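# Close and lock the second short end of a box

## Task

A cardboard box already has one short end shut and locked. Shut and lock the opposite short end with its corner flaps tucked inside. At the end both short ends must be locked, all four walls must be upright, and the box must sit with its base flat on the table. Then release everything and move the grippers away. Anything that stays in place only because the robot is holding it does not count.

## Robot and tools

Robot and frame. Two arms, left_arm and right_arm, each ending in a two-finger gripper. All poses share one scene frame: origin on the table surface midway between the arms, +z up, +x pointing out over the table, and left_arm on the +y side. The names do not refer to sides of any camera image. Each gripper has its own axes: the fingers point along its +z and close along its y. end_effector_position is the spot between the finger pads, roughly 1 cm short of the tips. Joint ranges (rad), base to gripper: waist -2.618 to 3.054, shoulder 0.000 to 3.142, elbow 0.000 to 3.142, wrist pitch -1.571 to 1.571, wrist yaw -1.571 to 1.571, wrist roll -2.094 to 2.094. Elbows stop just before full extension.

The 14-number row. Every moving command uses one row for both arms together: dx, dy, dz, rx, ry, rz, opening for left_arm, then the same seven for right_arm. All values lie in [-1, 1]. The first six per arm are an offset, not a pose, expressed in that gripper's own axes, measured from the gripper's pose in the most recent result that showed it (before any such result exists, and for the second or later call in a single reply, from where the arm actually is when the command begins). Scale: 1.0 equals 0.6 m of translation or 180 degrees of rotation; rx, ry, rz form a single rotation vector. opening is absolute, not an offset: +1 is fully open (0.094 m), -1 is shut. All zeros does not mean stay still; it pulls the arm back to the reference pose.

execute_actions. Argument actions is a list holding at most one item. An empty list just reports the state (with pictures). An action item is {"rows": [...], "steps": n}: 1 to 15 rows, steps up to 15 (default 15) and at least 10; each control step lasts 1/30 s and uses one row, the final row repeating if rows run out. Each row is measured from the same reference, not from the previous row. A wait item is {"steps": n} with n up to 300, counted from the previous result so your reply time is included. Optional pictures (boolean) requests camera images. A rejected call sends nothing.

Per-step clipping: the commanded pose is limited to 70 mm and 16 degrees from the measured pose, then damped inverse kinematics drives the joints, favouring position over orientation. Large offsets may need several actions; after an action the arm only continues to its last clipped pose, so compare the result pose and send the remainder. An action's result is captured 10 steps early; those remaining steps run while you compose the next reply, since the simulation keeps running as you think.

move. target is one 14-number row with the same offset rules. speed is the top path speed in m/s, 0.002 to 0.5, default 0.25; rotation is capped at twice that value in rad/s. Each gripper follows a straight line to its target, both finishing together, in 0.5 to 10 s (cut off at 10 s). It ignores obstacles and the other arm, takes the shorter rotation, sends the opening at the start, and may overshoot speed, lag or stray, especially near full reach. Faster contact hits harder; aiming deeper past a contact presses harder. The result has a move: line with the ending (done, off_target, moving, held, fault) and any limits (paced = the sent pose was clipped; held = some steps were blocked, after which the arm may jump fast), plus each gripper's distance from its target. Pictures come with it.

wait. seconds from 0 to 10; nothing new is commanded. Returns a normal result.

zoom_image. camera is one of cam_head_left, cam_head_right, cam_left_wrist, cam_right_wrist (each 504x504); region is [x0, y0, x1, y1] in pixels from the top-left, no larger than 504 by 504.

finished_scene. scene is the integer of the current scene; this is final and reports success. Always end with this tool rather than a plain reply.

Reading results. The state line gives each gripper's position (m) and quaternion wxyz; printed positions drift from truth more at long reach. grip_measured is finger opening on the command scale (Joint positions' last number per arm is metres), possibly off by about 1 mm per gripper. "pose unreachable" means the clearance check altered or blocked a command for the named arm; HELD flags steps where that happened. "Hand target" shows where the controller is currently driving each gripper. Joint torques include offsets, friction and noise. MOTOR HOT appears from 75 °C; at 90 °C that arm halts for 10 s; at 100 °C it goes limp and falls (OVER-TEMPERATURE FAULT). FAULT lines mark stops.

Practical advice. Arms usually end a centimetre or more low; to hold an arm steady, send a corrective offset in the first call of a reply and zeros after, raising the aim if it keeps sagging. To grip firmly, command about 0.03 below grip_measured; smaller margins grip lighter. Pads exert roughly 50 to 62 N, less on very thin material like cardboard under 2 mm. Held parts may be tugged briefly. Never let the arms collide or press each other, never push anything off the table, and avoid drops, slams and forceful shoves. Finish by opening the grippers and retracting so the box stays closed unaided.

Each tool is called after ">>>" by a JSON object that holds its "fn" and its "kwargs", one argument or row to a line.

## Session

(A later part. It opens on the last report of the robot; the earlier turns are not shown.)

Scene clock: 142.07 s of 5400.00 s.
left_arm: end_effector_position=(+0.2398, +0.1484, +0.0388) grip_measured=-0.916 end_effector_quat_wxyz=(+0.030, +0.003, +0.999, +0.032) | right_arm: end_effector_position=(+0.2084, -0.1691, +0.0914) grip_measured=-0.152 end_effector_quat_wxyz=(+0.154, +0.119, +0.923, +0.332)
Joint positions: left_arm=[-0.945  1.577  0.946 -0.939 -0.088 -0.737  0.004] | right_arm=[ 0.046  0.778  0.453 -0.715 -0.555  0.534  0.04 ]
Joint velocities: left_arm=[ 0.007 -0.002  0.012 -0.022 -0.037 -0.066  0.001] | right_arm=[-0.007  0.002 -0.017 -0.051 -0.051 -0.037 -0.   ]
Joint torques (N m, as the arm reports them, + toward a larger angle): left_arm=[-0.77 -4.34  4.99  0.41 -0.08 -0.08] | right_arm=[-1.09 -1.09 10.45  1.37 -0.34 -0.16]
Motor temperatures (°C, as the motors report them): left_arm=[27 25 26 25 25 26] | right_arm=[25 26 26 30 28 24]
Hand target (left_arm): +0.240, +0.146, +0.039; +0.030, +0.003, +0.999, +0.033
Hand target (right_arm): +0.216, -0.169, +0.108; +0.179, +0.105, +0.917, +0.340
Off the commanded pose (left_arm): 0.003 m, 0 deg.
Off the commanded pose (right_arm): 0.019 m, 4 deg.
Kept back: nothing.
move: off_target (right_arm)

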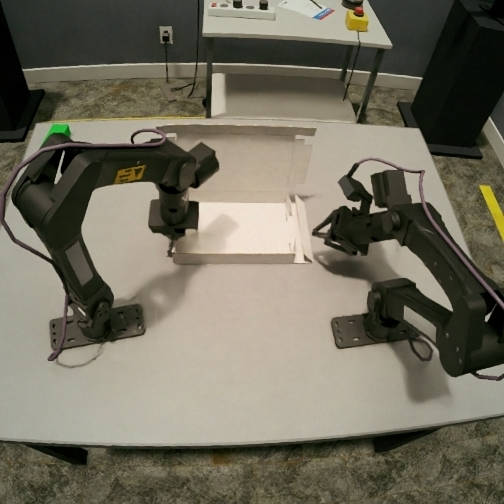

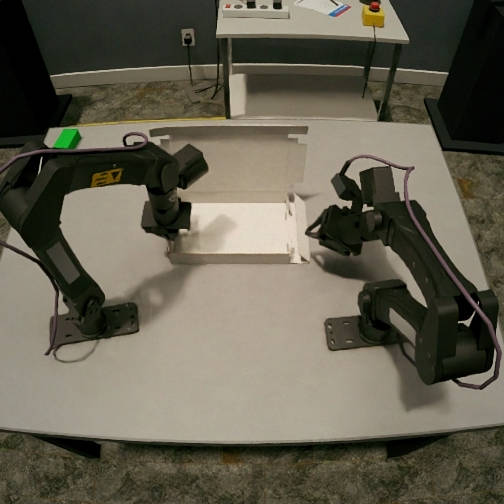

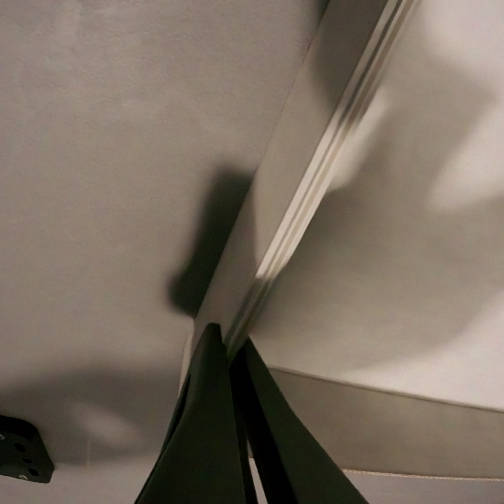

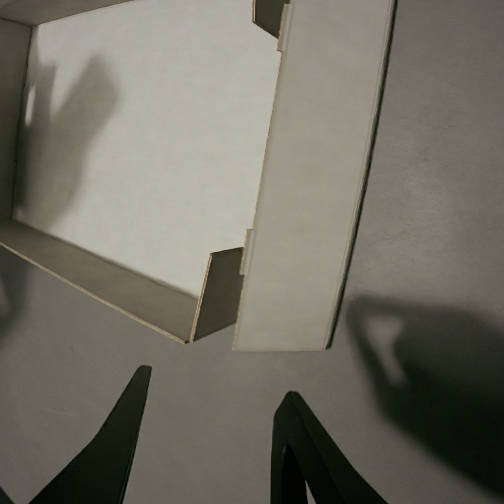

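>>> {"fn": "zoom_image", "kwargs": {
  "camera": "cam_head_left",
  "region": [250, 170, 350, 280]
}}

>>> {"fn": "zoom_image", "kwargs": {
  "camera": "cam_head_right",
  "region": [250, 170, 350, 280]
}}

Region (250, 170, 350, 280) of cam_head_left's 504x504 image, scaled by 4.582, with more detail than that image has; it fills the left 458 columns of this view, and the rest is white.

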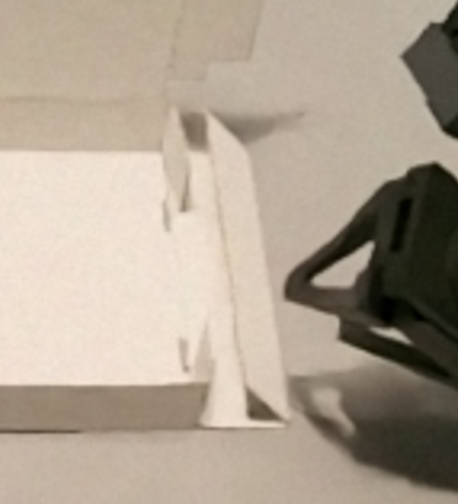

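Region (250, 170, 350, 280) of cam_head_right's 504x504 image, scaled by 4.582, with more detail than that image has; it fills the left 458 columns of this view, and the rest is white.

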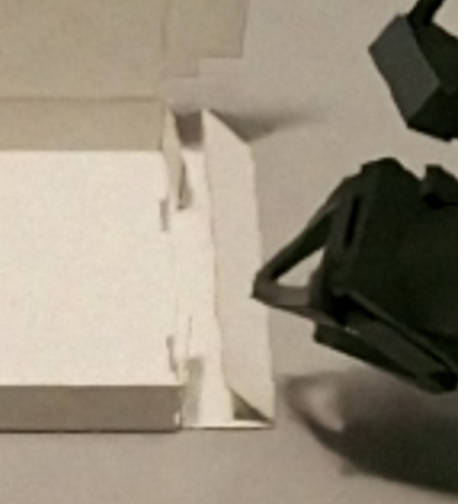

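>>> {"fn": "move", "kwargs": {
  "target": [0,-0.005,0,0,0,0,-0.945, -0.062,-0.059,0.066,-0.070,-0.006,0.013,0.28],
  "speed": 0.15
}}

Scene clock: 155.33 s of 5400.00 s.
left_arm: end_effector_position=(+0.2398, +0.1484, +0.0388) grip_measured=-0.916 end_effector_quat_wxyz=(+0.030, +0.002, +0.999, +0.032) | right_arm: end_effector_position=(+0.2550, -0.1850, +0.0505) grip_measured=+0.278 end_effector_quat_wxyz=(+0.165, +0.129, +0.879, +0.427)
Joint positions: left_arm=[-0.945  1.577  0.946 -0.939 -0.088 -0.738  0.004] | right_arm=[-0.235  1.198  0.333 -0.25  -0.868  0.348  0.06 ]
Joint velocities: left_arm=[-0.007  0.002  0.012  0.007 -0.007  0.081 -0.   ] | right_arm=[ 0.017 -0.007 -0.002 -0.037 -0.051  0.007  0.001]
Joint torques (N m, as the arm reports them, + toward a larger angle): left_arm=[-0.77 -4.34  4.98  0.41 -0.06 -0.08] | right_arm=[-0.98 -1.09  4.29  1.48 -0.6  -0.25]
Motor temperatures (°C, as the motors report them): left_arm=[27 25 27 25 25 26] | right_arm=[25 26 27 30 28 24]
Hand target (left_arm): +0.240, +0.145, +0.039; +0.030, +0.003, +0.999, +0.032
Hand target (right_arm): +0.251, -0.184, +0.047; +0.166, +0.124, +0.877, +0.433
Off the commanded pose (left_arm): 0.003 m, 0 deg.
Off the commanded pose (right_arm): 0.004 m, 1 deg.
Kept back: nothing.
After step 90, 8.80 s passed at rest.
move: done

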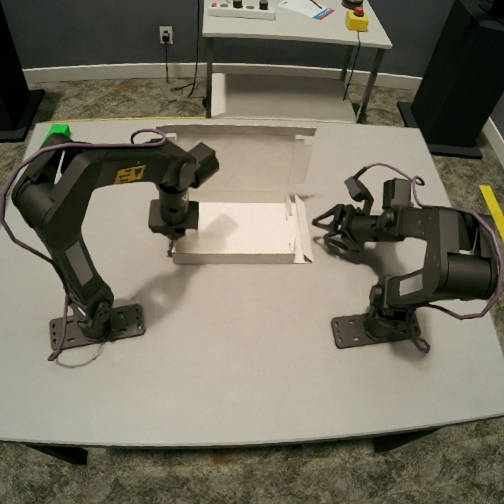

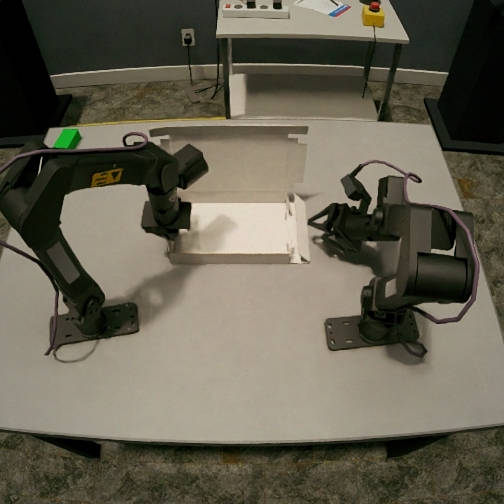

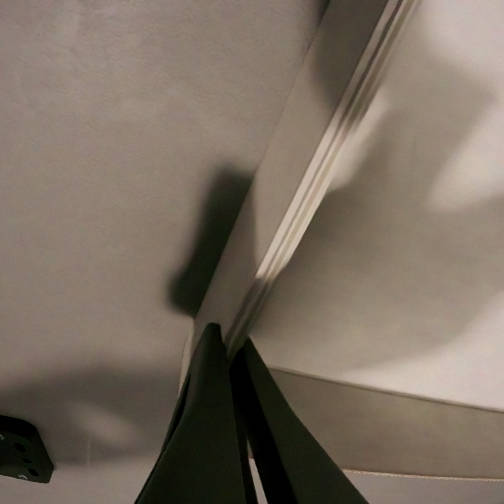

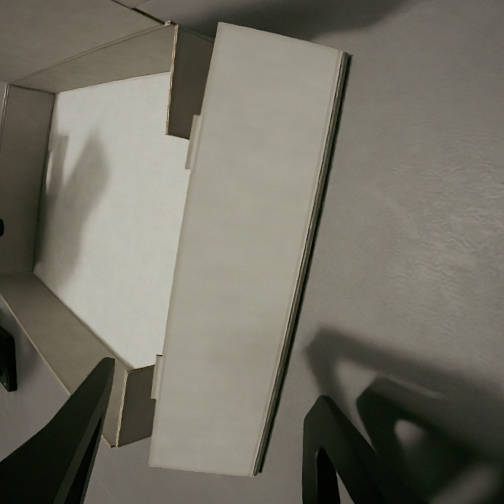

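>>> {"fn": "move", "kwargs": {
  "target": [0,-0.005,0,0,0,0,-0.945, 0.010,-0.018,0.026,0,0,0,0.28],
  "speed": 0.05
}}

Scene clock: 156.63 s of 5400.00 s.
left_arm: end_effector_position=(+0.2397, +0.1483, +0.0388) grip_measured=-0.916 end_effector_quat_wxyz=(+0.030, +0.002, +0.999, +0.032) | right_arm: end_effector_position=(+0.2596, -0.1821, +0.0363) grip_measured=+0.278 end_effector_quat_wxyz=(+0.171, +0.134, +0.879, +0.424)
Joint positions: left_arm=[-0.945  1.577  0.946 -0.939 -0.087 -0.739  0.004] | right_arm=[-0.205  1.26   0.289 -0.097 -0.843  0.405  0.06 ]
Joint velocities: left_arm=[-0.007  0.027 -0.017  0.051 -0.066 -0.022 -0.001] | right_arm=[ 0.002 -0.007 -0.032 -0.051 -0.081 -0.022 -0.001]
Joint torques (N m, as the arm reports them, + toward a larger angle): left_arm=[-0.77 -4.34  4.98  0.41 -0.07 -0.09] | right_arm=[ 1.02 -1.39  4.04  1.56 -0.42 -0.02]
Motor temperatures (°C, as the motors report them): left_arm=[27 25 27 25 25 26] | right_arm=[25 26 27 30 28 24]
Hand target (left_arm): +0.240, +0.145, +0.039; +0.030, +0.002, +0.999, +0.032
Hand target (right_arm): +0.255, -0.178, +0.032; +0.165, +0.129, +0.880, +0.427
Off the commanded pose (left_arm): 0.003 m, 0 deg.
Off the commanded pose (right_arm): 0.008 m, 1 deg.
Kept back: nothing.
move: done

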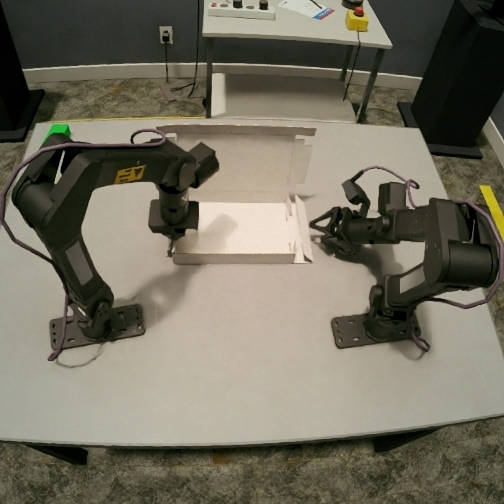

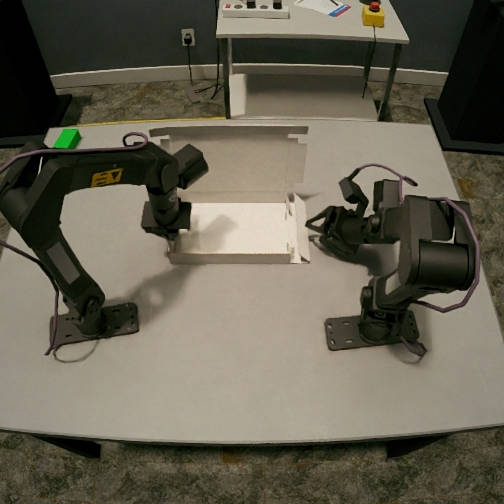

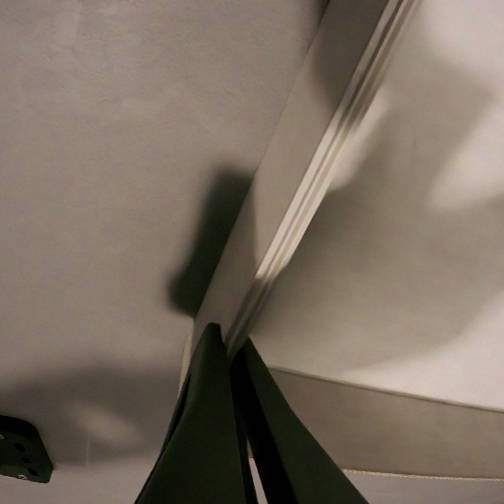

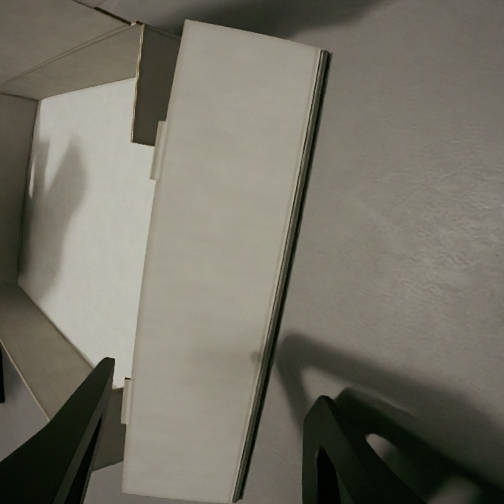

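>>> {"fn": "move", "kwargs": {
  "target": [0,-0.005,0,0,0,0,-0.945, 0.023,0.021,0.036,0,0,0,0.28],
  "speed": 0.04
}}

Scene clock: 158.17 s of 5400.00 s.
left_arm: end_effector_position=(+0.2396, +0.1485, +0.0388) grip_measured=-0.916 end_effector_quat_wxyz=(+0.030, -0.003, +0.999, +0.032) | right_arm: end_effector_position=(+0.2603, -0.1576, +0.0312) grip_measured=+0.278 end_effector_quat_wxyz=(+0.165, +0.144, +0.881, +0.420)
Joint positions: left_arm=[-0.945  1.577  0.946 -0.94  -0.087 -0.749  0.004] | right_arm=[-0.044  1.26   0.244  0.078 -0.746  0.611  0.06 ]
Joint velocities: left_arm=[-0.017 -0.022 -0.007  0.007  0.022 -0.022  0.   ] | right_arm=[-0.002  0.017  0.002  0.007 -0.022  0.007 -0.001]
Joint torques (N m, as the arm reports them, + toward a larger angle): left_arm=[-0.77 -4.34  4.98  0.41 -0.06  0.  ] | right_arm=[ 1.08 -2.8   3.72  1.81 -0.33 -0.07]
Motor temperatures (°C, as the motors report them): left_arm=[27 25 27 25 25 26] | right_arm=[25 26 27 30 28 24]
Hand target (left_arm): +0.240, +0.145, +0.039; +0.030, +0.002, +0.999, +0.032
Hand target (right_arm): +0.257, -0.154, +0.031; +0.171, +0.134, +0.879, +0.424
Off the commanded pose (left_arm): 0.003 m, 1 deg.
Off the commanded pose (right_arm): 0.005 m, 1 deg.
Kept back: nothing.
move: done

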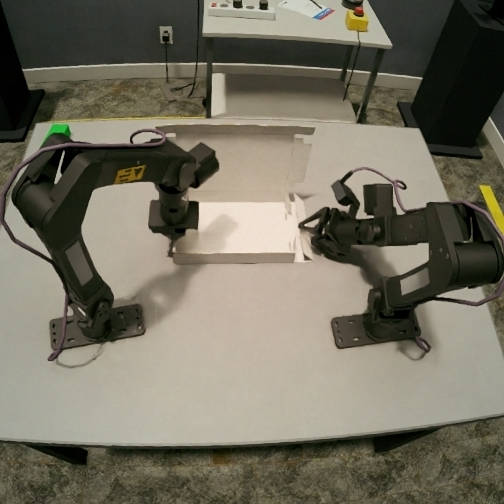

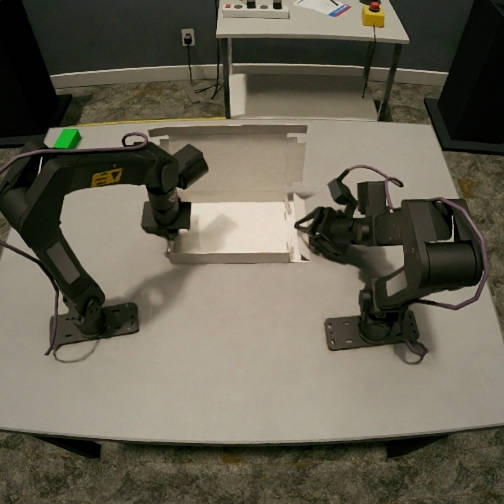

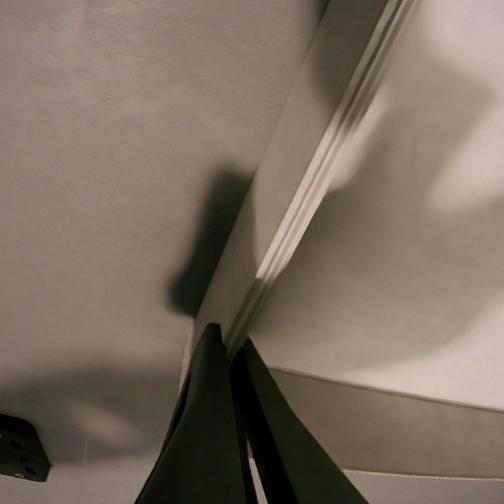

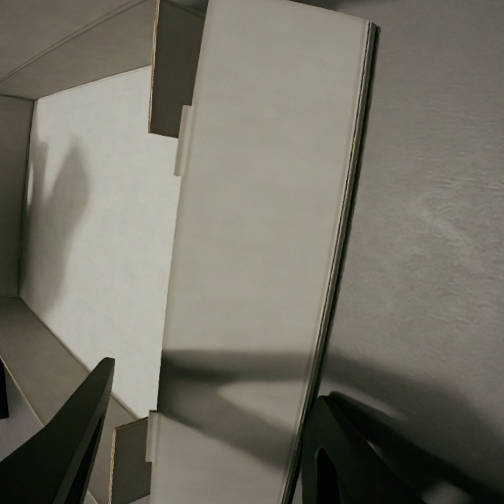

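>>> {"fn": "zoom_image", "kwargs": {
  "camera": "cam_head_left",
  "region": [260, 180, 350, 275]
}}

>>> {"fn": "zoom_image", "kwargs": {
  "camera": "cam_right_wrist",
  "region": [250, 340, 410, 504]
}}

Region (260, 180, 350, 275) of cam_head_left's 504x504 image, scaled by 5.305, with more detail than that image has; it fills the left 477 columns of this view, and the rest is white.

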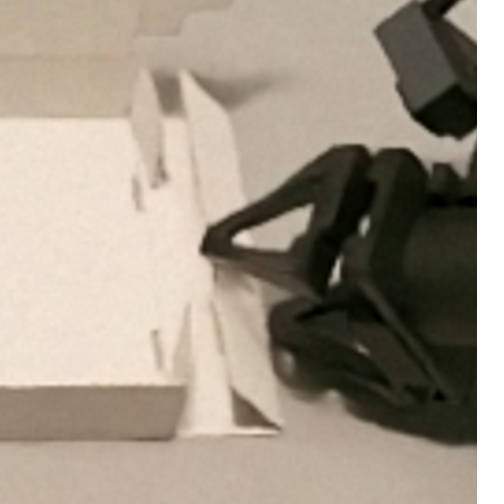

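Region (250, 340, 410, 504) of cam_right_wrist's 504x504 image, scaled by 3.073, with more detail than that image has; it fills the left 492 columns of this view, and the rest is white.

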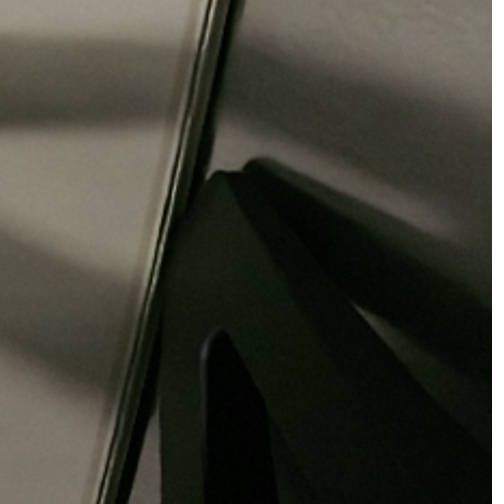

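>>> {"fn": "move", "kwargs": {
  "target": [0,-0.006,0,0,0,0.01,-0.945, 0.009,0.013,0.013,0,0,0,0.28],
  "speed": 0.03
}}

Scene clock: 159.67 s of 5400.00 s.
left_arm: end_effector_position=(+0.2392, +0.1521, +0.0391) grip_measured=-0.916 end_effector_quat_wxyz=(+0.030, -0.003, +0.999, +0.041) | right_arm: end_effector_position=(+0.2651, -0.1523, +0.0309) grip_measured=+0.278 end_effector_quat_wxyz=(+0.171, +0.154, +0.882, +0.411)
Joint positions: left_arm=[-0.945  1.577  0.946 -0.951 -0.1   -0.749  0.004] | right_arm=[ 0.011  1.26   0.243  0.123 -0.684  0.683  0.06 ]
Joint velocities: left_arm=[ 0.012  0.002  0.007 -0.007 -0.051 -0.081 -0.001] | right_arm=[-0.007  0.002  0.002  0.037  0.007 -0.051  0.   ]
Joint torques (N m, as the arm reports them, + toward a larger angle): left_arm=[-0.92 -4.23  5.05  0.49  0.04  0.2 ] | right_arm=[ 1.67 -2.68  4.77  1.81 -0.49 -0.05]
Motor temperatures (°C, as the motors report them): left_arm=[27 25 27 25 25 26] | right_arm=[25 26 26 31 28 24]
Hand target (left_arm): +0.240, +0.145, +0.039; +0.029, +0.012, +0.999, +0.033
Hand target (right_arm): +0.259, -0.146, +0.032; +0.165, +0.143, +0.881, +0.420
Off the commanded pose (left_arm): 0.007 m, 2 deg.
Off the commanded pose (right_arm): 0.009 m, 2 deg.
Kept back: nothing.
move: done

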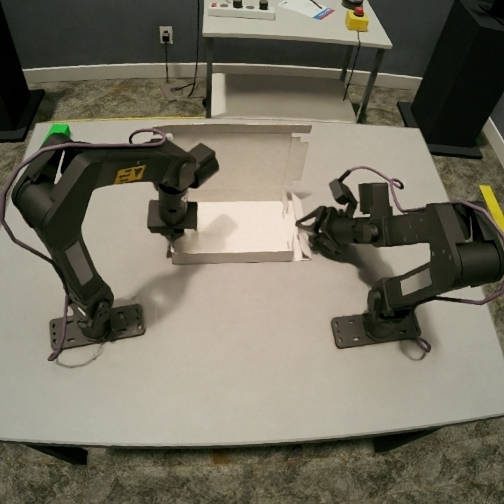

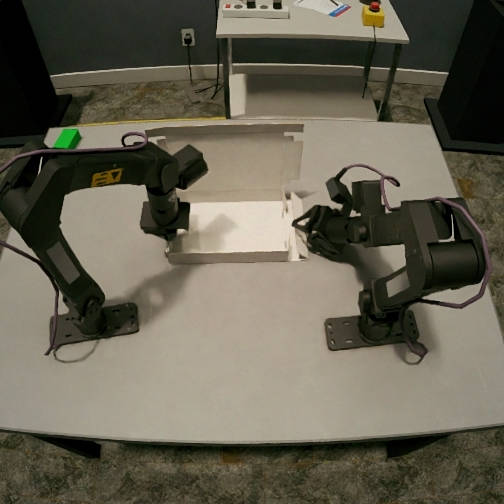

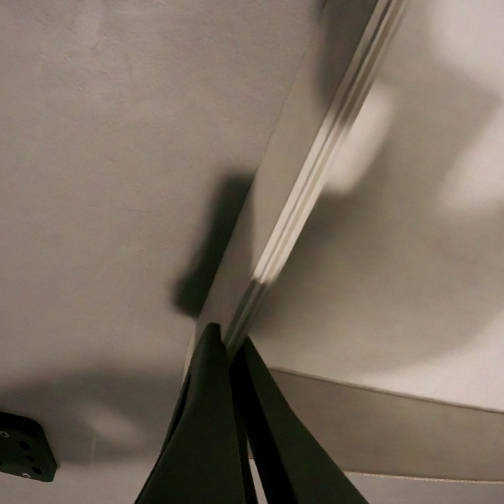

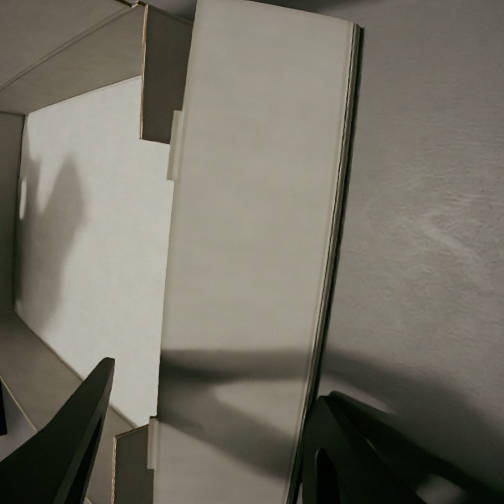

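>>> {"fn": "move", "kwargs": {
  "target": [0,-0.012,0,0,0,0.01,-0.945, -0.003,0.033,-0.010,0,0,0,0.22],
  "speed": 0.03
}}

Scene clock: 161.00 s of 5400.00 s.
left_arm: end_effector_position=(+0.2380, +0.1516, +0.0391) grip_measured=-0.916 end_effector_quat_wxyz=(+0.029, -0.001, +0.999, +0.041) | right_arm: end_effector_position=(+0.2593, -0.1535, +0.0324) grip_measured=+0.222 end_effector_quat_wxyz=(+0.159, +0.174, +0.889, +0.393)
Joint positions: left_arm=[-0.949  1.577  0.946 -0.954 -0.1   -0.75   0.004] | right_arm=[ 0.037  1.197  0.259  0.021 -0.633  0.722  0.057]
Joint velocities: left_arm=[ 0.002  0.002 -0.012 -0.037  0.022  0.066 -0.   ] | right_arm=[ 0.002 -0.012  0.012  0.007 -0.066  0.022 -0.   ]
Joint torques (N m, as the arm reports them, + toward a larger angle): left_arm=[-1.5  -3.51  5.58  0.4  -0.07  0.06] | right_arm=[ 1.48 -3.05  9.08  1.62 -0.49  0.03]
Motor temperatures (°C, as the motors report them): left_arm=[27 25 27 25 25 26] | right_arm=[25 26 26 31 28 24]
Hand target (left_arm): +0.239, +0.145, +0.039; +0.030, +0.012, +0.999, +0.041
Hand target (right_arm): +0.267, -0.145, +0.050; +0.171, +0.154, +0.882, +0.411
Off the commanded pose (left_arm): 0.007 m, 2 deg.
Off the commanded pose (right_arm): 0.021 m, 3 deg.
Kept back: nothing.
move: off_target (right_arm)

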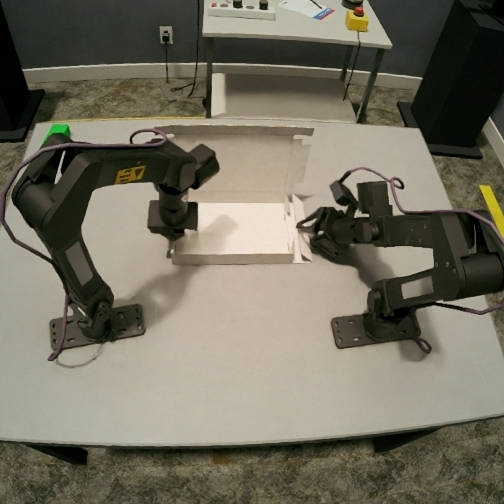

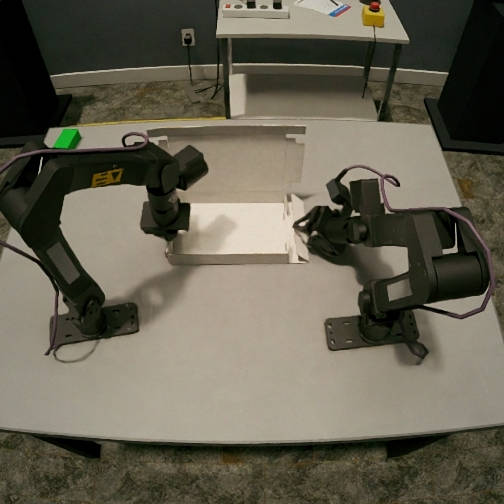

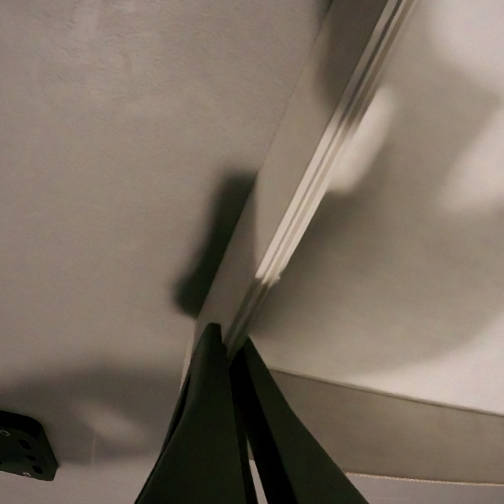

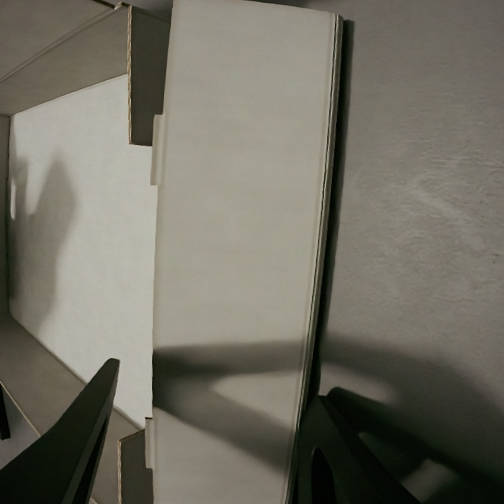

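>>> {"fn": "move", "kwargs": {
  "target": [-0.002,-0.011,0,0,0,0.01,-0.945, -0.0085,0.0475,-0.015,-0.032,0.011,-0.026,0.22],
  "speed": 0.03
}}

Scene clock: 164.33 s of 5400.00 s.
left_arm: end_effector_position=(+0.2374, +0.1535, +0.0392) grip_measured=-0.916 end_effector_quat_wxyz=(+0.028, +0.002, +0.999, +0.046) | right_arm: end_effector_position=(+0.2553, -0.1509, +0.0378) grip_measured=+0.222 end_effector_quat_wxyz=(+0.148, +0.152, +0.889, +0.407)
Joint positions: left_arm=[-0.949  1.577  0.946 -0.961 -0.106 -0.743  0.004] | right_arm=[ 0.014  1.197  0.28  -0.034 -0.695  0.66   0.057]
Joint velocities: left_arm=[-0.002  0.002 -0.007 -0.051  0.007  0.037 -0.001] | right_arm=[ 0.002 -0.017 -0.002 -0.081 -0.007 -0.037  0.   ]
Joint torques (N m, as the arm reports them, + toward a larger angle): left_arm=[-1.37 -3.41  5.69  0.44 -0.01  0.08] | right_arm=[-0.29 -3.34  8.99  1.67 -0.79 -0.15]
Motor temperatures (°C, as the motors report them): left_arm=[27 25 27 25 25 26] | right_arm=[25 26 27 31 28 24]
Hand target (left_arm): +0.239, +0.145, +0.039; +0.029, +0.014, +0.999, +0.042
Hand target (right_arm): +0.265, -0.144, +0.060; +0.169, +0.123, +0.877, +0.433
Off the commanded pose (left_arm): 0.009 m, 1 deg.
Off the commanded pose (right_arm): 0.026 m, 5 deg.
Kept back: nothing.
move: off_target (right_arm)

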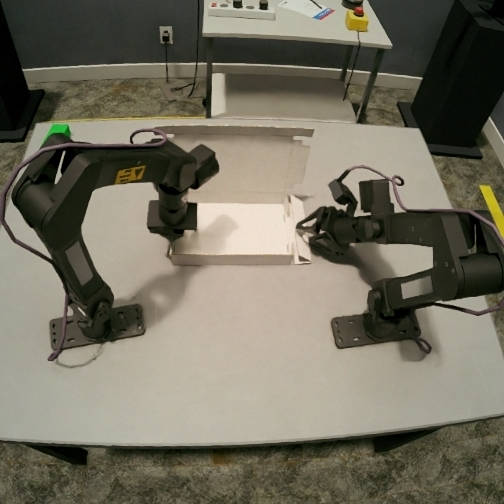

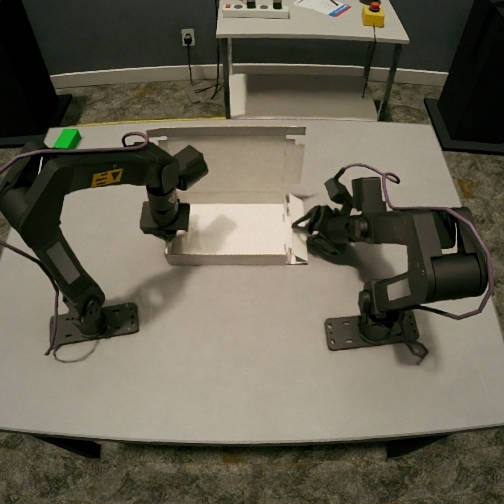

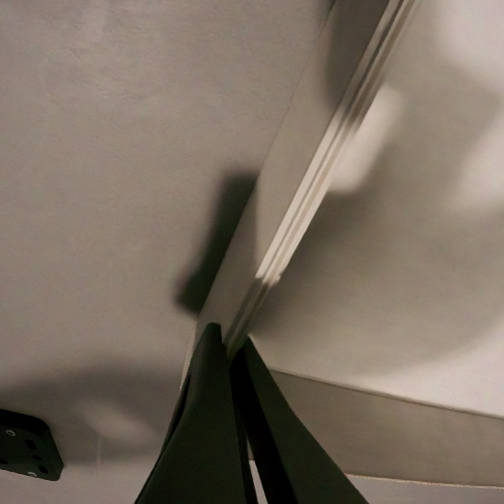

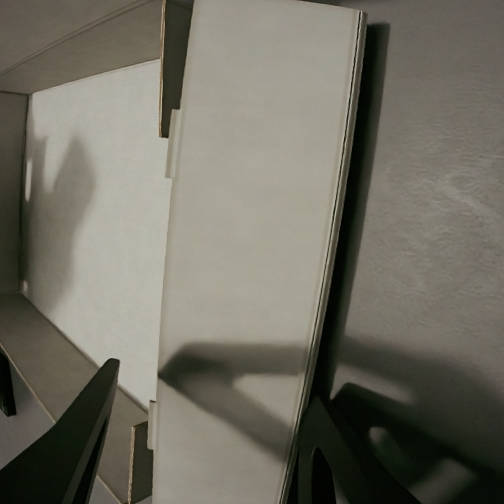

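>>> {"fn": "zoom_image", "kwargs": {
  "camera": "cam_head_left",
  "region": [260, 180, 350, 275]
}}

Region (260, 180, 350, 275) of cam_head_left's 504x504 image, scaled by 5.305, with more detail than that image has; it fills the left 477 columns of this view, and the rest is white.

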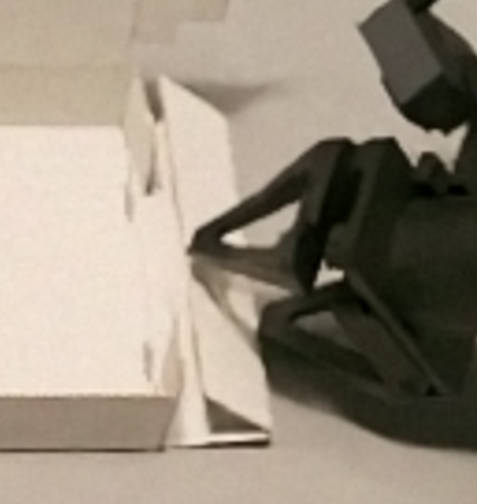

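>>> {"fn": "execute_actions", "kwargs": {
  "actions": [
    {"rows": [[-0.003,-0.014,0,0,0,0.01,-0.945, -0.016,0.040,-0.008,-0.023,-0.002,-0.018,0.25],[-0.003,-0.014,0,0,0,0.01,-0.945, -0.015,0.042,-0.008,-0.023,-0.002,-0.018,0.25],[-0.003,-0.014,0,0,0,0.01,-0.945, -0.015,0.044,-0.008,-0.023,-0.002,-0.018,0.25],[-0.003,-0.014,0,0,0,0.01,-0.945, -0.015,0.046,-0.008,-0.023,-0.002,-0.018,0.25],[-0.003,-0.014,0,0,0,0.01,-0.945, -0.014,0.048,-0.008,-0.023,-0.002,-0.018,0.25],[-0.003,-0.014,0,0,0,0.01,-0.945, -0.014,0.050,-0.008,-0.023,-0.002,-0.018,0.25],[-0.003,-0.014,0,0,0,0.01,-0.945, -0.014,0.052,-0.008,-0.023,-0.002,-0.018,0.25],[-0.003,-0.014,0,0,0,0.01,-0.945, -0.013,0.054,-0.008,-0.023,-0.002,-0.018,0.25],[-0.003,-0.014,0,0,0,0.01,-0.945, -0.013,0.056,-0.008,-0.023,-0.002,-0.018,0.25],[-0.003,-0.014,0,0,0,0.01,-0.945, -0.012,0.058,-0.008,-0.023,-0.002,-0.018,0.25],[-0.003,-0.014,0,0,0,0.01,-0.945, -0.012,0.060,-0.008,-0.023,-0.002,-0.018,0.25],[-0.003,-0.014,0,0,0,0.01,-0.945, -0.0115,0.061,-0.008,-0.023,-0.002,-0.018,0.25]], "steps": 15}
  ]
}}

>>> {"fn": "wait", "kwargs": {
  "seconds": 0.3
}}

Scene clock: 168.87 s of 5400.00 s.
left_arm: end_effector_position=(+0.2370, +0.1535, +0.0393) grip_measured=-0.916 end_effector_quat_wxyz=(+0.028, +0.004, +0.998, +0.047) | right_arm: end_effector_position=(+0.2550, -0.1506, +0.0382) grip_measured=+0.248 end_effector_quat_wxyz=(+0.148, +0.151, +0.888, +0.408)
Joint positions: left_arm=[-0.952  1.577  0.946 -0.962 -0.108 -0.743  0.004] | right_arm=[ 0.014  1.195  0.28  -0.035 -0.697  0.658  0.059]
Joint velocities: left_arm=[-0.027 -0.007  0.002  0.007  0.022 -0.051  0.   ] | right_arm=[-0.012 -0.076  0.017 -0.11   0.007 -0.037 -0.001]
Joint torques (N m, as the arm reports them, + toward a larger angle): left_arm=[-1.48 -2.95  6.03  0.35 -0.01  0.11] | right_arm=[ 1.66 -3.76  9.95  1.66 -0.65  0.01]
Motor temperatures (°C, as the motors report them): left_arm=[27 25 27 25 25 26] | right_arm=[25 26 27 31 28 24]
Steps of this call (steps 1 to 90: nothing new was sent; then 1.37 s passed at rest; steps 91 to 95: the first 5 steps of this action). Readings (end_effector_position):
91: left_arm (+0.2374, +0.1535, +0.0392) | right_arm (+0.2551, -0.1507, +0.0379)
92: left_arm (+0.2374, +0.1536, +0.0392) | right_arm (+0.2550, -0.1506, +0.0380)
94: left_arm (+0.2371, +0.1535, +0.0392) | right_arm (+0.2550, -0.1506, +0.0379)
95: the state above

Scene clock: 169.50 s of 5400.00 s.
left_arm: end_effector_position=(+0.2366, +0.1554, +0.0394) grip_measured=-0.916 end_effector_quat_wxyz=(+0.028, +0.004, +0.998, +0.052) | right_arm: end_effector_position=(+0.2571, -0.1458, +0.0471) grip_measured=+0.249 end_effector_quat_wxyz=(+0.152, +0.150, +0.888, +0.408)
Joint positions: left_arm=[-0.952  1.577  0.946 -0.969 -0.114 -0.743  0.004] | right_arm=[ 0.044  1.162  0.3   -0.06  -0.677  0.691  0.059]
Joint velocities: left_arm=[ 0.017 -0.017 -0.017  0.022 -0.037  0.007 -0.   ] | right_arm=[-0.027  0.007 -0.012  0.037 -0.007  0.11   0.   ]
Joint torques (N m, as the arm reports them, + toward a larger angle): left_arm=[-1.46 -2.96  6.03  0.42  0.01  0.11] | right_arm=[ 1.82 -3.55  9.36  1.74 -0.66  0.  ]
Motor temperatures (°C, as the motors report them): left_arm=[27 25 27 25 25 26] | right_arm=[25 26 27 31 28 24]
Hand target (left_arm): +0.239, +0.145, +0.039; +0.028, +0.018, +0.998, +0.046
Hand target (right_arm): +0.265, -0.134, +0.069; +0.167, +0.122, +0.877, +0.434
Off the commanded pose (left_arm): 0.011 m, 2 deg.
Off the commanded pose (right_arm): 0.027 m, 5 deg.
Kept back: nothing.
Steps of this call (steps 1 to 10: the last 10 steps of your previous action; steps 11 to 19: nothing new was sent). Readings (end_effector_position):
1: left_arm (+0.2370, +0.1535, +0.0393) | right_arm (+0.2549, -0.1505, +0.0388)
2: left_arm (+0.2369, +0.1536, +0.0393) | right_arm (+0.2551, -0.1501, +0.0398)
4: left_arm (+0.2368, +0.1540, +0.0393) | right_arm (+0.2557, -0.1488, +0.0424)
8: left_arm (+0.2366, +0.1553, +0.0394) | right_arm (+0.2569, -0.1459, +0.0471)
19: the state above

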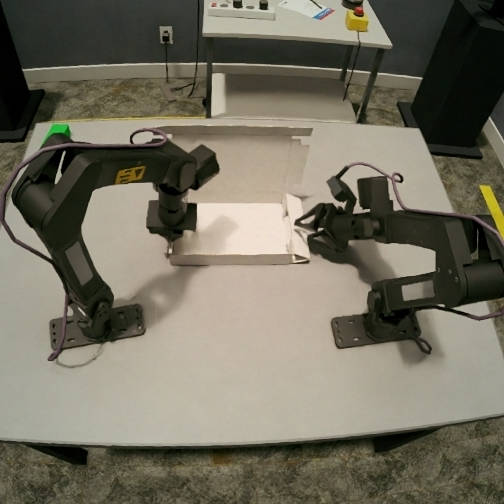

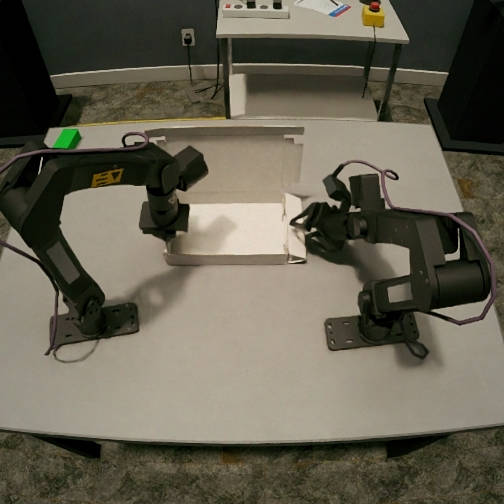

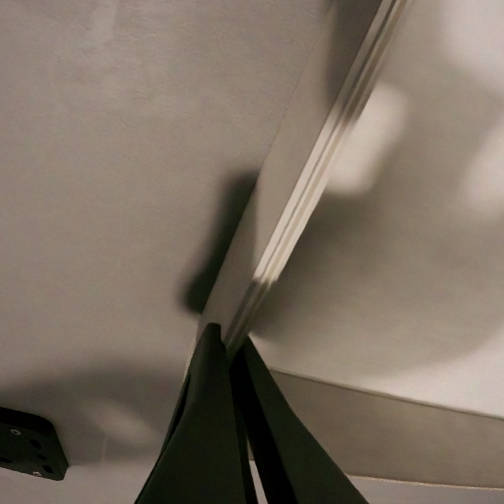

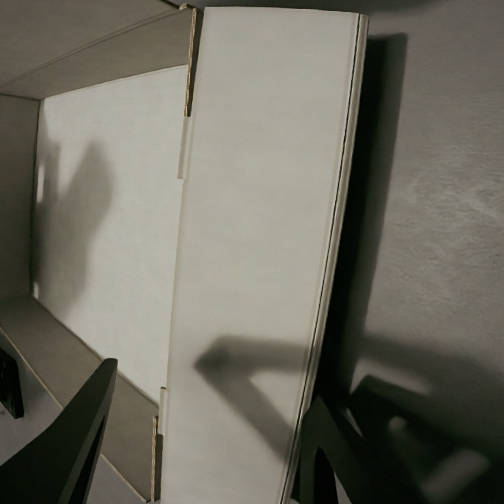

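>>> {"fn": "zoom_image", "kwargs": {
  "camera": "cam_right_wrist",
  "region": [130, 340, 400, 504]
}}

>>> {"fn": "zoom_image", "kwargs": {
  "camera": "cam_head_left",
  "region": [260, 180, 350, 275]
}}

Region (130, 340, 400, 504) of cam_right_wrist's 504x504 image, scaled by 1.867, with more detail than that image has; it fills the top 306 rows of this view, and the rest is white.

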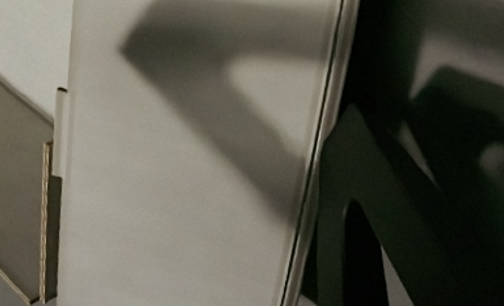

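Region (260, 180, 350, 275) of cam_head_left's 504x504 image, scaled by 5.305, with more detail than that image has; it fills the left 477 columns of this view, and the rest is white.

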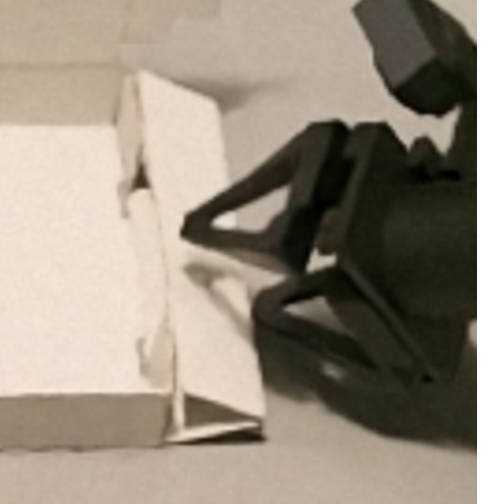

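>>> {"fn": "execute_actions", "kwargs": {
  "actions": [
    {"rows": [[-0.004,-0.017,0,0.005,0,0.01,-0.945, -0.0095,0.045,-0.005,-0.022,-0.002,-0.018,0.25],[-0.004,-0.017,0,0.008,0,0.01,-0.945, -0.0095,0.047,-0.005,-0.022,-0.002,-0.018,0.25],[-0.004,-0.017,0,0.011,0,0.01,-0.945, -0.0095,0.049,-0.006,-0.022,-0.002,-0.018,0.25],[-0.004,-0.017,0,0.014,0,0.01,-0.945, -0.0095,0.051,-0.007,-0.022,-0.002,-0.018,0.25],[-0.004,-0.017,0,0.017,0,0.01,-0.945, -0.0095,0.053,-0.008,-0.022,-0.002,-0.018,0.25],[-0.004,-0.017,0,0.019,0,0.01,-0.945, -0.0095,0.055,-0.008,-0.022,-0.002,-0.018,0.25],[-0.004,-0.017,0,0.019,0,0.01,-0.945, -0.0095,0.057,-0.009,-0.022,-0.002,-0.018,0.25],[-0.004,-0.017,0,0.019,0,0.01,-0.945, -0.0095,0.059,-0.010,-0.022,-0.002,-0.018,0.25],[-0.004,-0.017,0,0.019,0,0.01,-0.945, -0.0095,0.061,-0.011,-0.022,-0.002,-0.018,0.25]], "steps": 15}
  ]
}}

>>> {"fn": "wait", "kwargs": {
  "seconds": 0.2
}}

Scene clock: 171.27 s of 5400.00 s.
left_arm: end_effector_position=(+0.2365, +0.1554, +0.0394) grip_measured=-0.916 end_effector_quat_wxyz=(+0.028, +0.006, +0.998, +0.051) | right_arm: end_effector_position=(+0.2566, -0.1446, +0.0489) grip_measured=+0.249 end_effector_quat_wxyz=(+0.155, +0.149, +0.888, +0.406)
Joint positions: left_arm=[-0.951  1.577  0.946 -0.969 -0.113 -0.739  0.004] | right_arm=[ 0.056  1.146  0.3   -0.065 -0.665  0.7    0.059]
Joint velocities: left_arm=[ 0.032 -0.012 -0.017 -0.037  0.095  0.022 -0.   ] | right_arm=[ 0.071 -0.12  -0.002 -0.081  0.037 -0.066 -0.001]
Joint torques (N m, as the arm reports them, + toward a larger angle): left_arm=[ 0.19 -5.    4.56  0.66  0.24  0.28] | right_arm=[ 1.92 -3.32 10.08  1.78 -0.73 -0.03]
Motor temperatures (°C, as the motors report them): left_arm=[27 25 27 25 25 26] | right_arm=[25 26 27 31 28 24]
Steps of this call (steps 1 to 48: nothing new was sent; steps 49 to 53: the first 5 steps of this action). Readings (end_effector_position):
49: left_arm (+0.2366, +0.1554, +0.0394) | right_arm (+0.2571, -0.1457, +0.0472)
50: left_arm (+0.2366, +0.1554, +0.0394) | right_arm (+0.2571, -0.1454, +0.0475)
52: left_arm (+0.2366, +0.1554, +0.0394) | right_arm (+0.2568, -0.1448, +0.0484)
53: the state above

Scene clock: 171.80 s of 5400.00 s.
left_arm: end_effector_position=(+0.2367, +0.1551, +0.0392) grip_measured=-0.916 end_effector_quat_wxyz=(+0.024, +0.011, +0.999, +0.047) | right_arm: end_effector_position=(+0.2544, -0.1440, +0.0516) grip_measured=+0.249 end_effector_quat_wxyz=(+0.148, +0.155, +0.891, +0.400)
Joint positions: left_arm=[-0.944  1.577  0.946 -0.967 -0.102 -0.72   0.004] | right_arm=[ 0.07   1.125  0.317 -0.116 -0.647  0.715  0.059]
Joint velocities: left_arm=[-0.002 -0.022 -0.012  0.066  0.022 -0.022 -0.001] | right_arm=[-0.017  0.002 -0.002 -0.066 -0.037 -0.11  -0.   ]
Joint torques (N m, as the arm reports them, + toward a larger angle): left_arm=[-0.09 -5.27  4.25  0.66  0.24  0.19] | right_arm=[ 1.89 -3.7  10.07  1.9  -0.75 -0.02]
Motor temperatures (°C, as the motors report them): left_arm=[27 25 27 25 25 26] | right_arm=[25 26 27 31 28 24]
Hand target (left_arm): +0.239, +0.145, +0.039; +0.027, +0.021, +0.999, +0.023
Hand target (right_arm): +0.264, -0.130, +0.080; +0.171, +0.120, +0.877, +0.433
Off the commanded pose (left_arm): 0.010 m, 3 deg.
Off the commanded pose (right_arm): 0.034 m, 6 deg.
Kept back: nothing.
Steps of this call (steps 1 to 10: the last 10 steps of your previous action; steps 11 to 16: nothing new was sent). Readings (end_effector_position):
1: left_arm (+0.2366, +0.1555, +0.0394) | right_arm (+0.2563, -0.1443, +0.0493)
2: left_arm (+0.2366, +0.1556, +0.0393) | right_arm (+0.2562, -0.1440, +0.0500)
4: left_arm (+0.2368, +0.1557, +0.0393) | right_arm (+0.2564, -0.1433, +0.0520)
8: left_arm (+0.2368, +0.1555, +0.0392) | right_arm (+0.2560, -0.1436, +0.0528)
16: the state above

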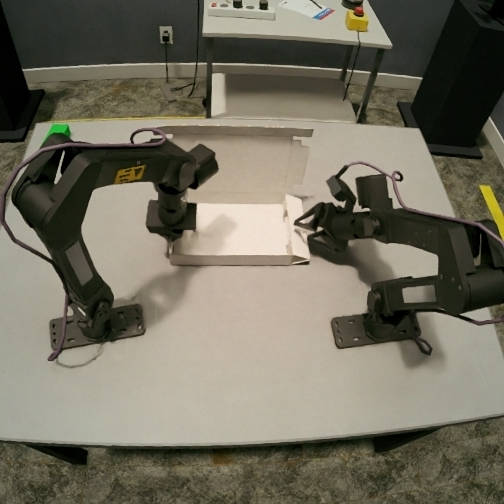

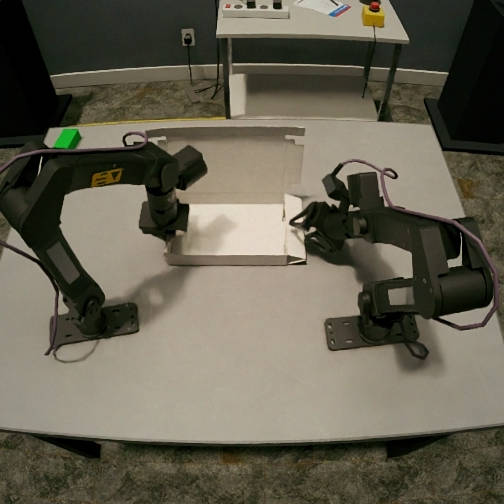

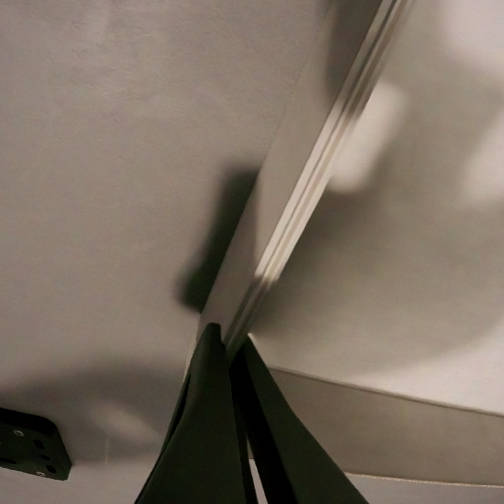

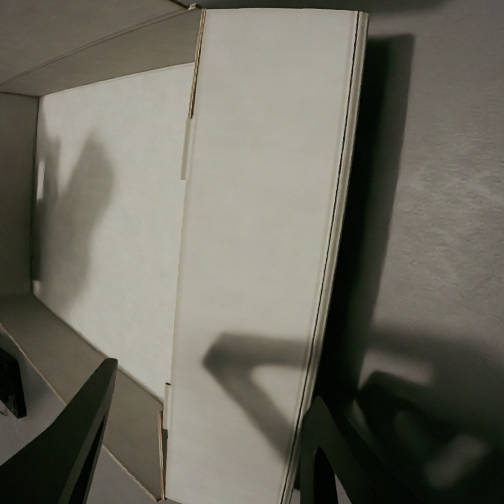

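>>> {"fn": "move", "kwargs": {
  "target": [-0.003,-0.010,0,0.012,0,0.005,-0.945, -0.004,-0.036,0.0,0,0,0,0.25],
  "speed": 0.05
}}

Scene clock: 175.47 s of 5400.00 s.
left_arm: end_effector_position=(+0.2384, +0.1486, +0.0387) grip_measured=-0.916 end_effector_quat_wxyz=(+0.026, +0.015, +0.999, +0.032) | right_arm: end_effector_position=(+0.2549, -0.1575, +0.0388) grip_measured=+0.249 end_effector_quat_wxyz=(+0.145, +0.162, +0.892, +0.397)
Joint positions: left_arm=[-0.944  1.577  0.946 -0.944 -0.081 -0.711  0.004] | right_arm=[-0.008  1.178  0.297 -0.098 -0.685  0.644  0.059]
Joint velocities: left_arm=[-0.012 -0.007 -0.002  0.022 -0.051 -0.007  0.   ] | right_arm=[-0.002 -0.007 -0.002 -0.022  0.022 -0.066 -0.001]
Joint torques (N m, as the arm reports them, + toward a larger angle): left_arm=[ 0.56 -5.14  4.35  0.42  0.03  0.16] | right_arm=[-1.17 -1.46  4.77  1.79 -0.42 -0.21]
Motor temperatures (°C, as the motors report them): left_arm=[27 25 27 25 25 26] | right_arm=[25 26 27 31 28 24]
Hand target (left_arm): +0.238, +0.149, +0.039; +0.023, +0.019, +0.999, +0.028
Hand target (right_arm): +0.253, -0.159, +0.036; +0.147, +0.156, +0.891, +0.399
Off the commanded pose (left_arm): 0.000 m, 1 deg.
Off the commanded pose (right_arm): 0.004 m, 1 deg.
Kept back: nothing.
move: done

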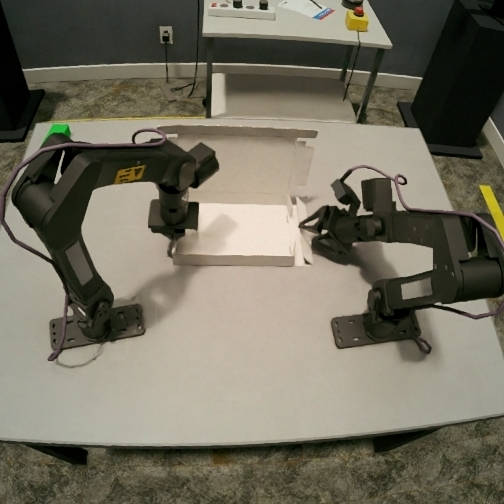

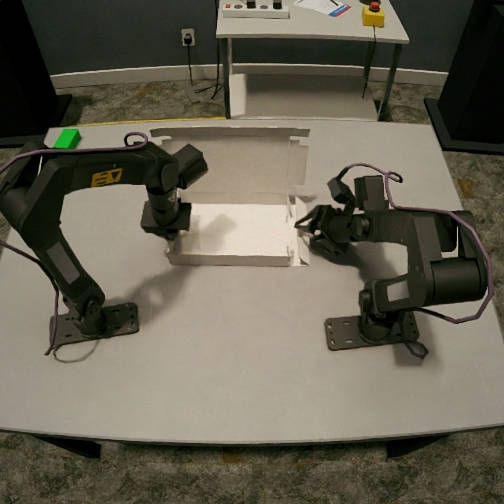

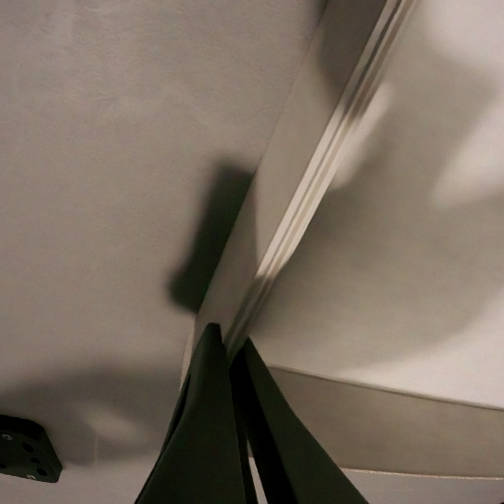

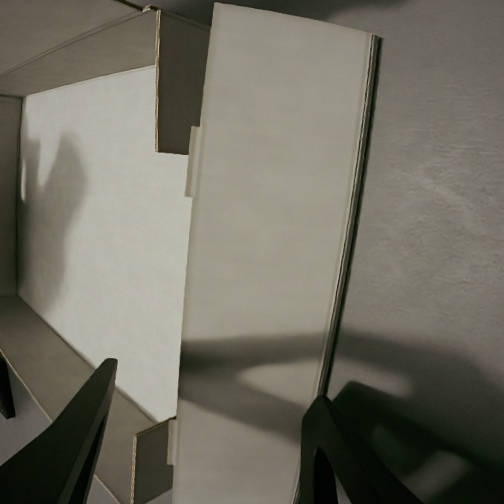

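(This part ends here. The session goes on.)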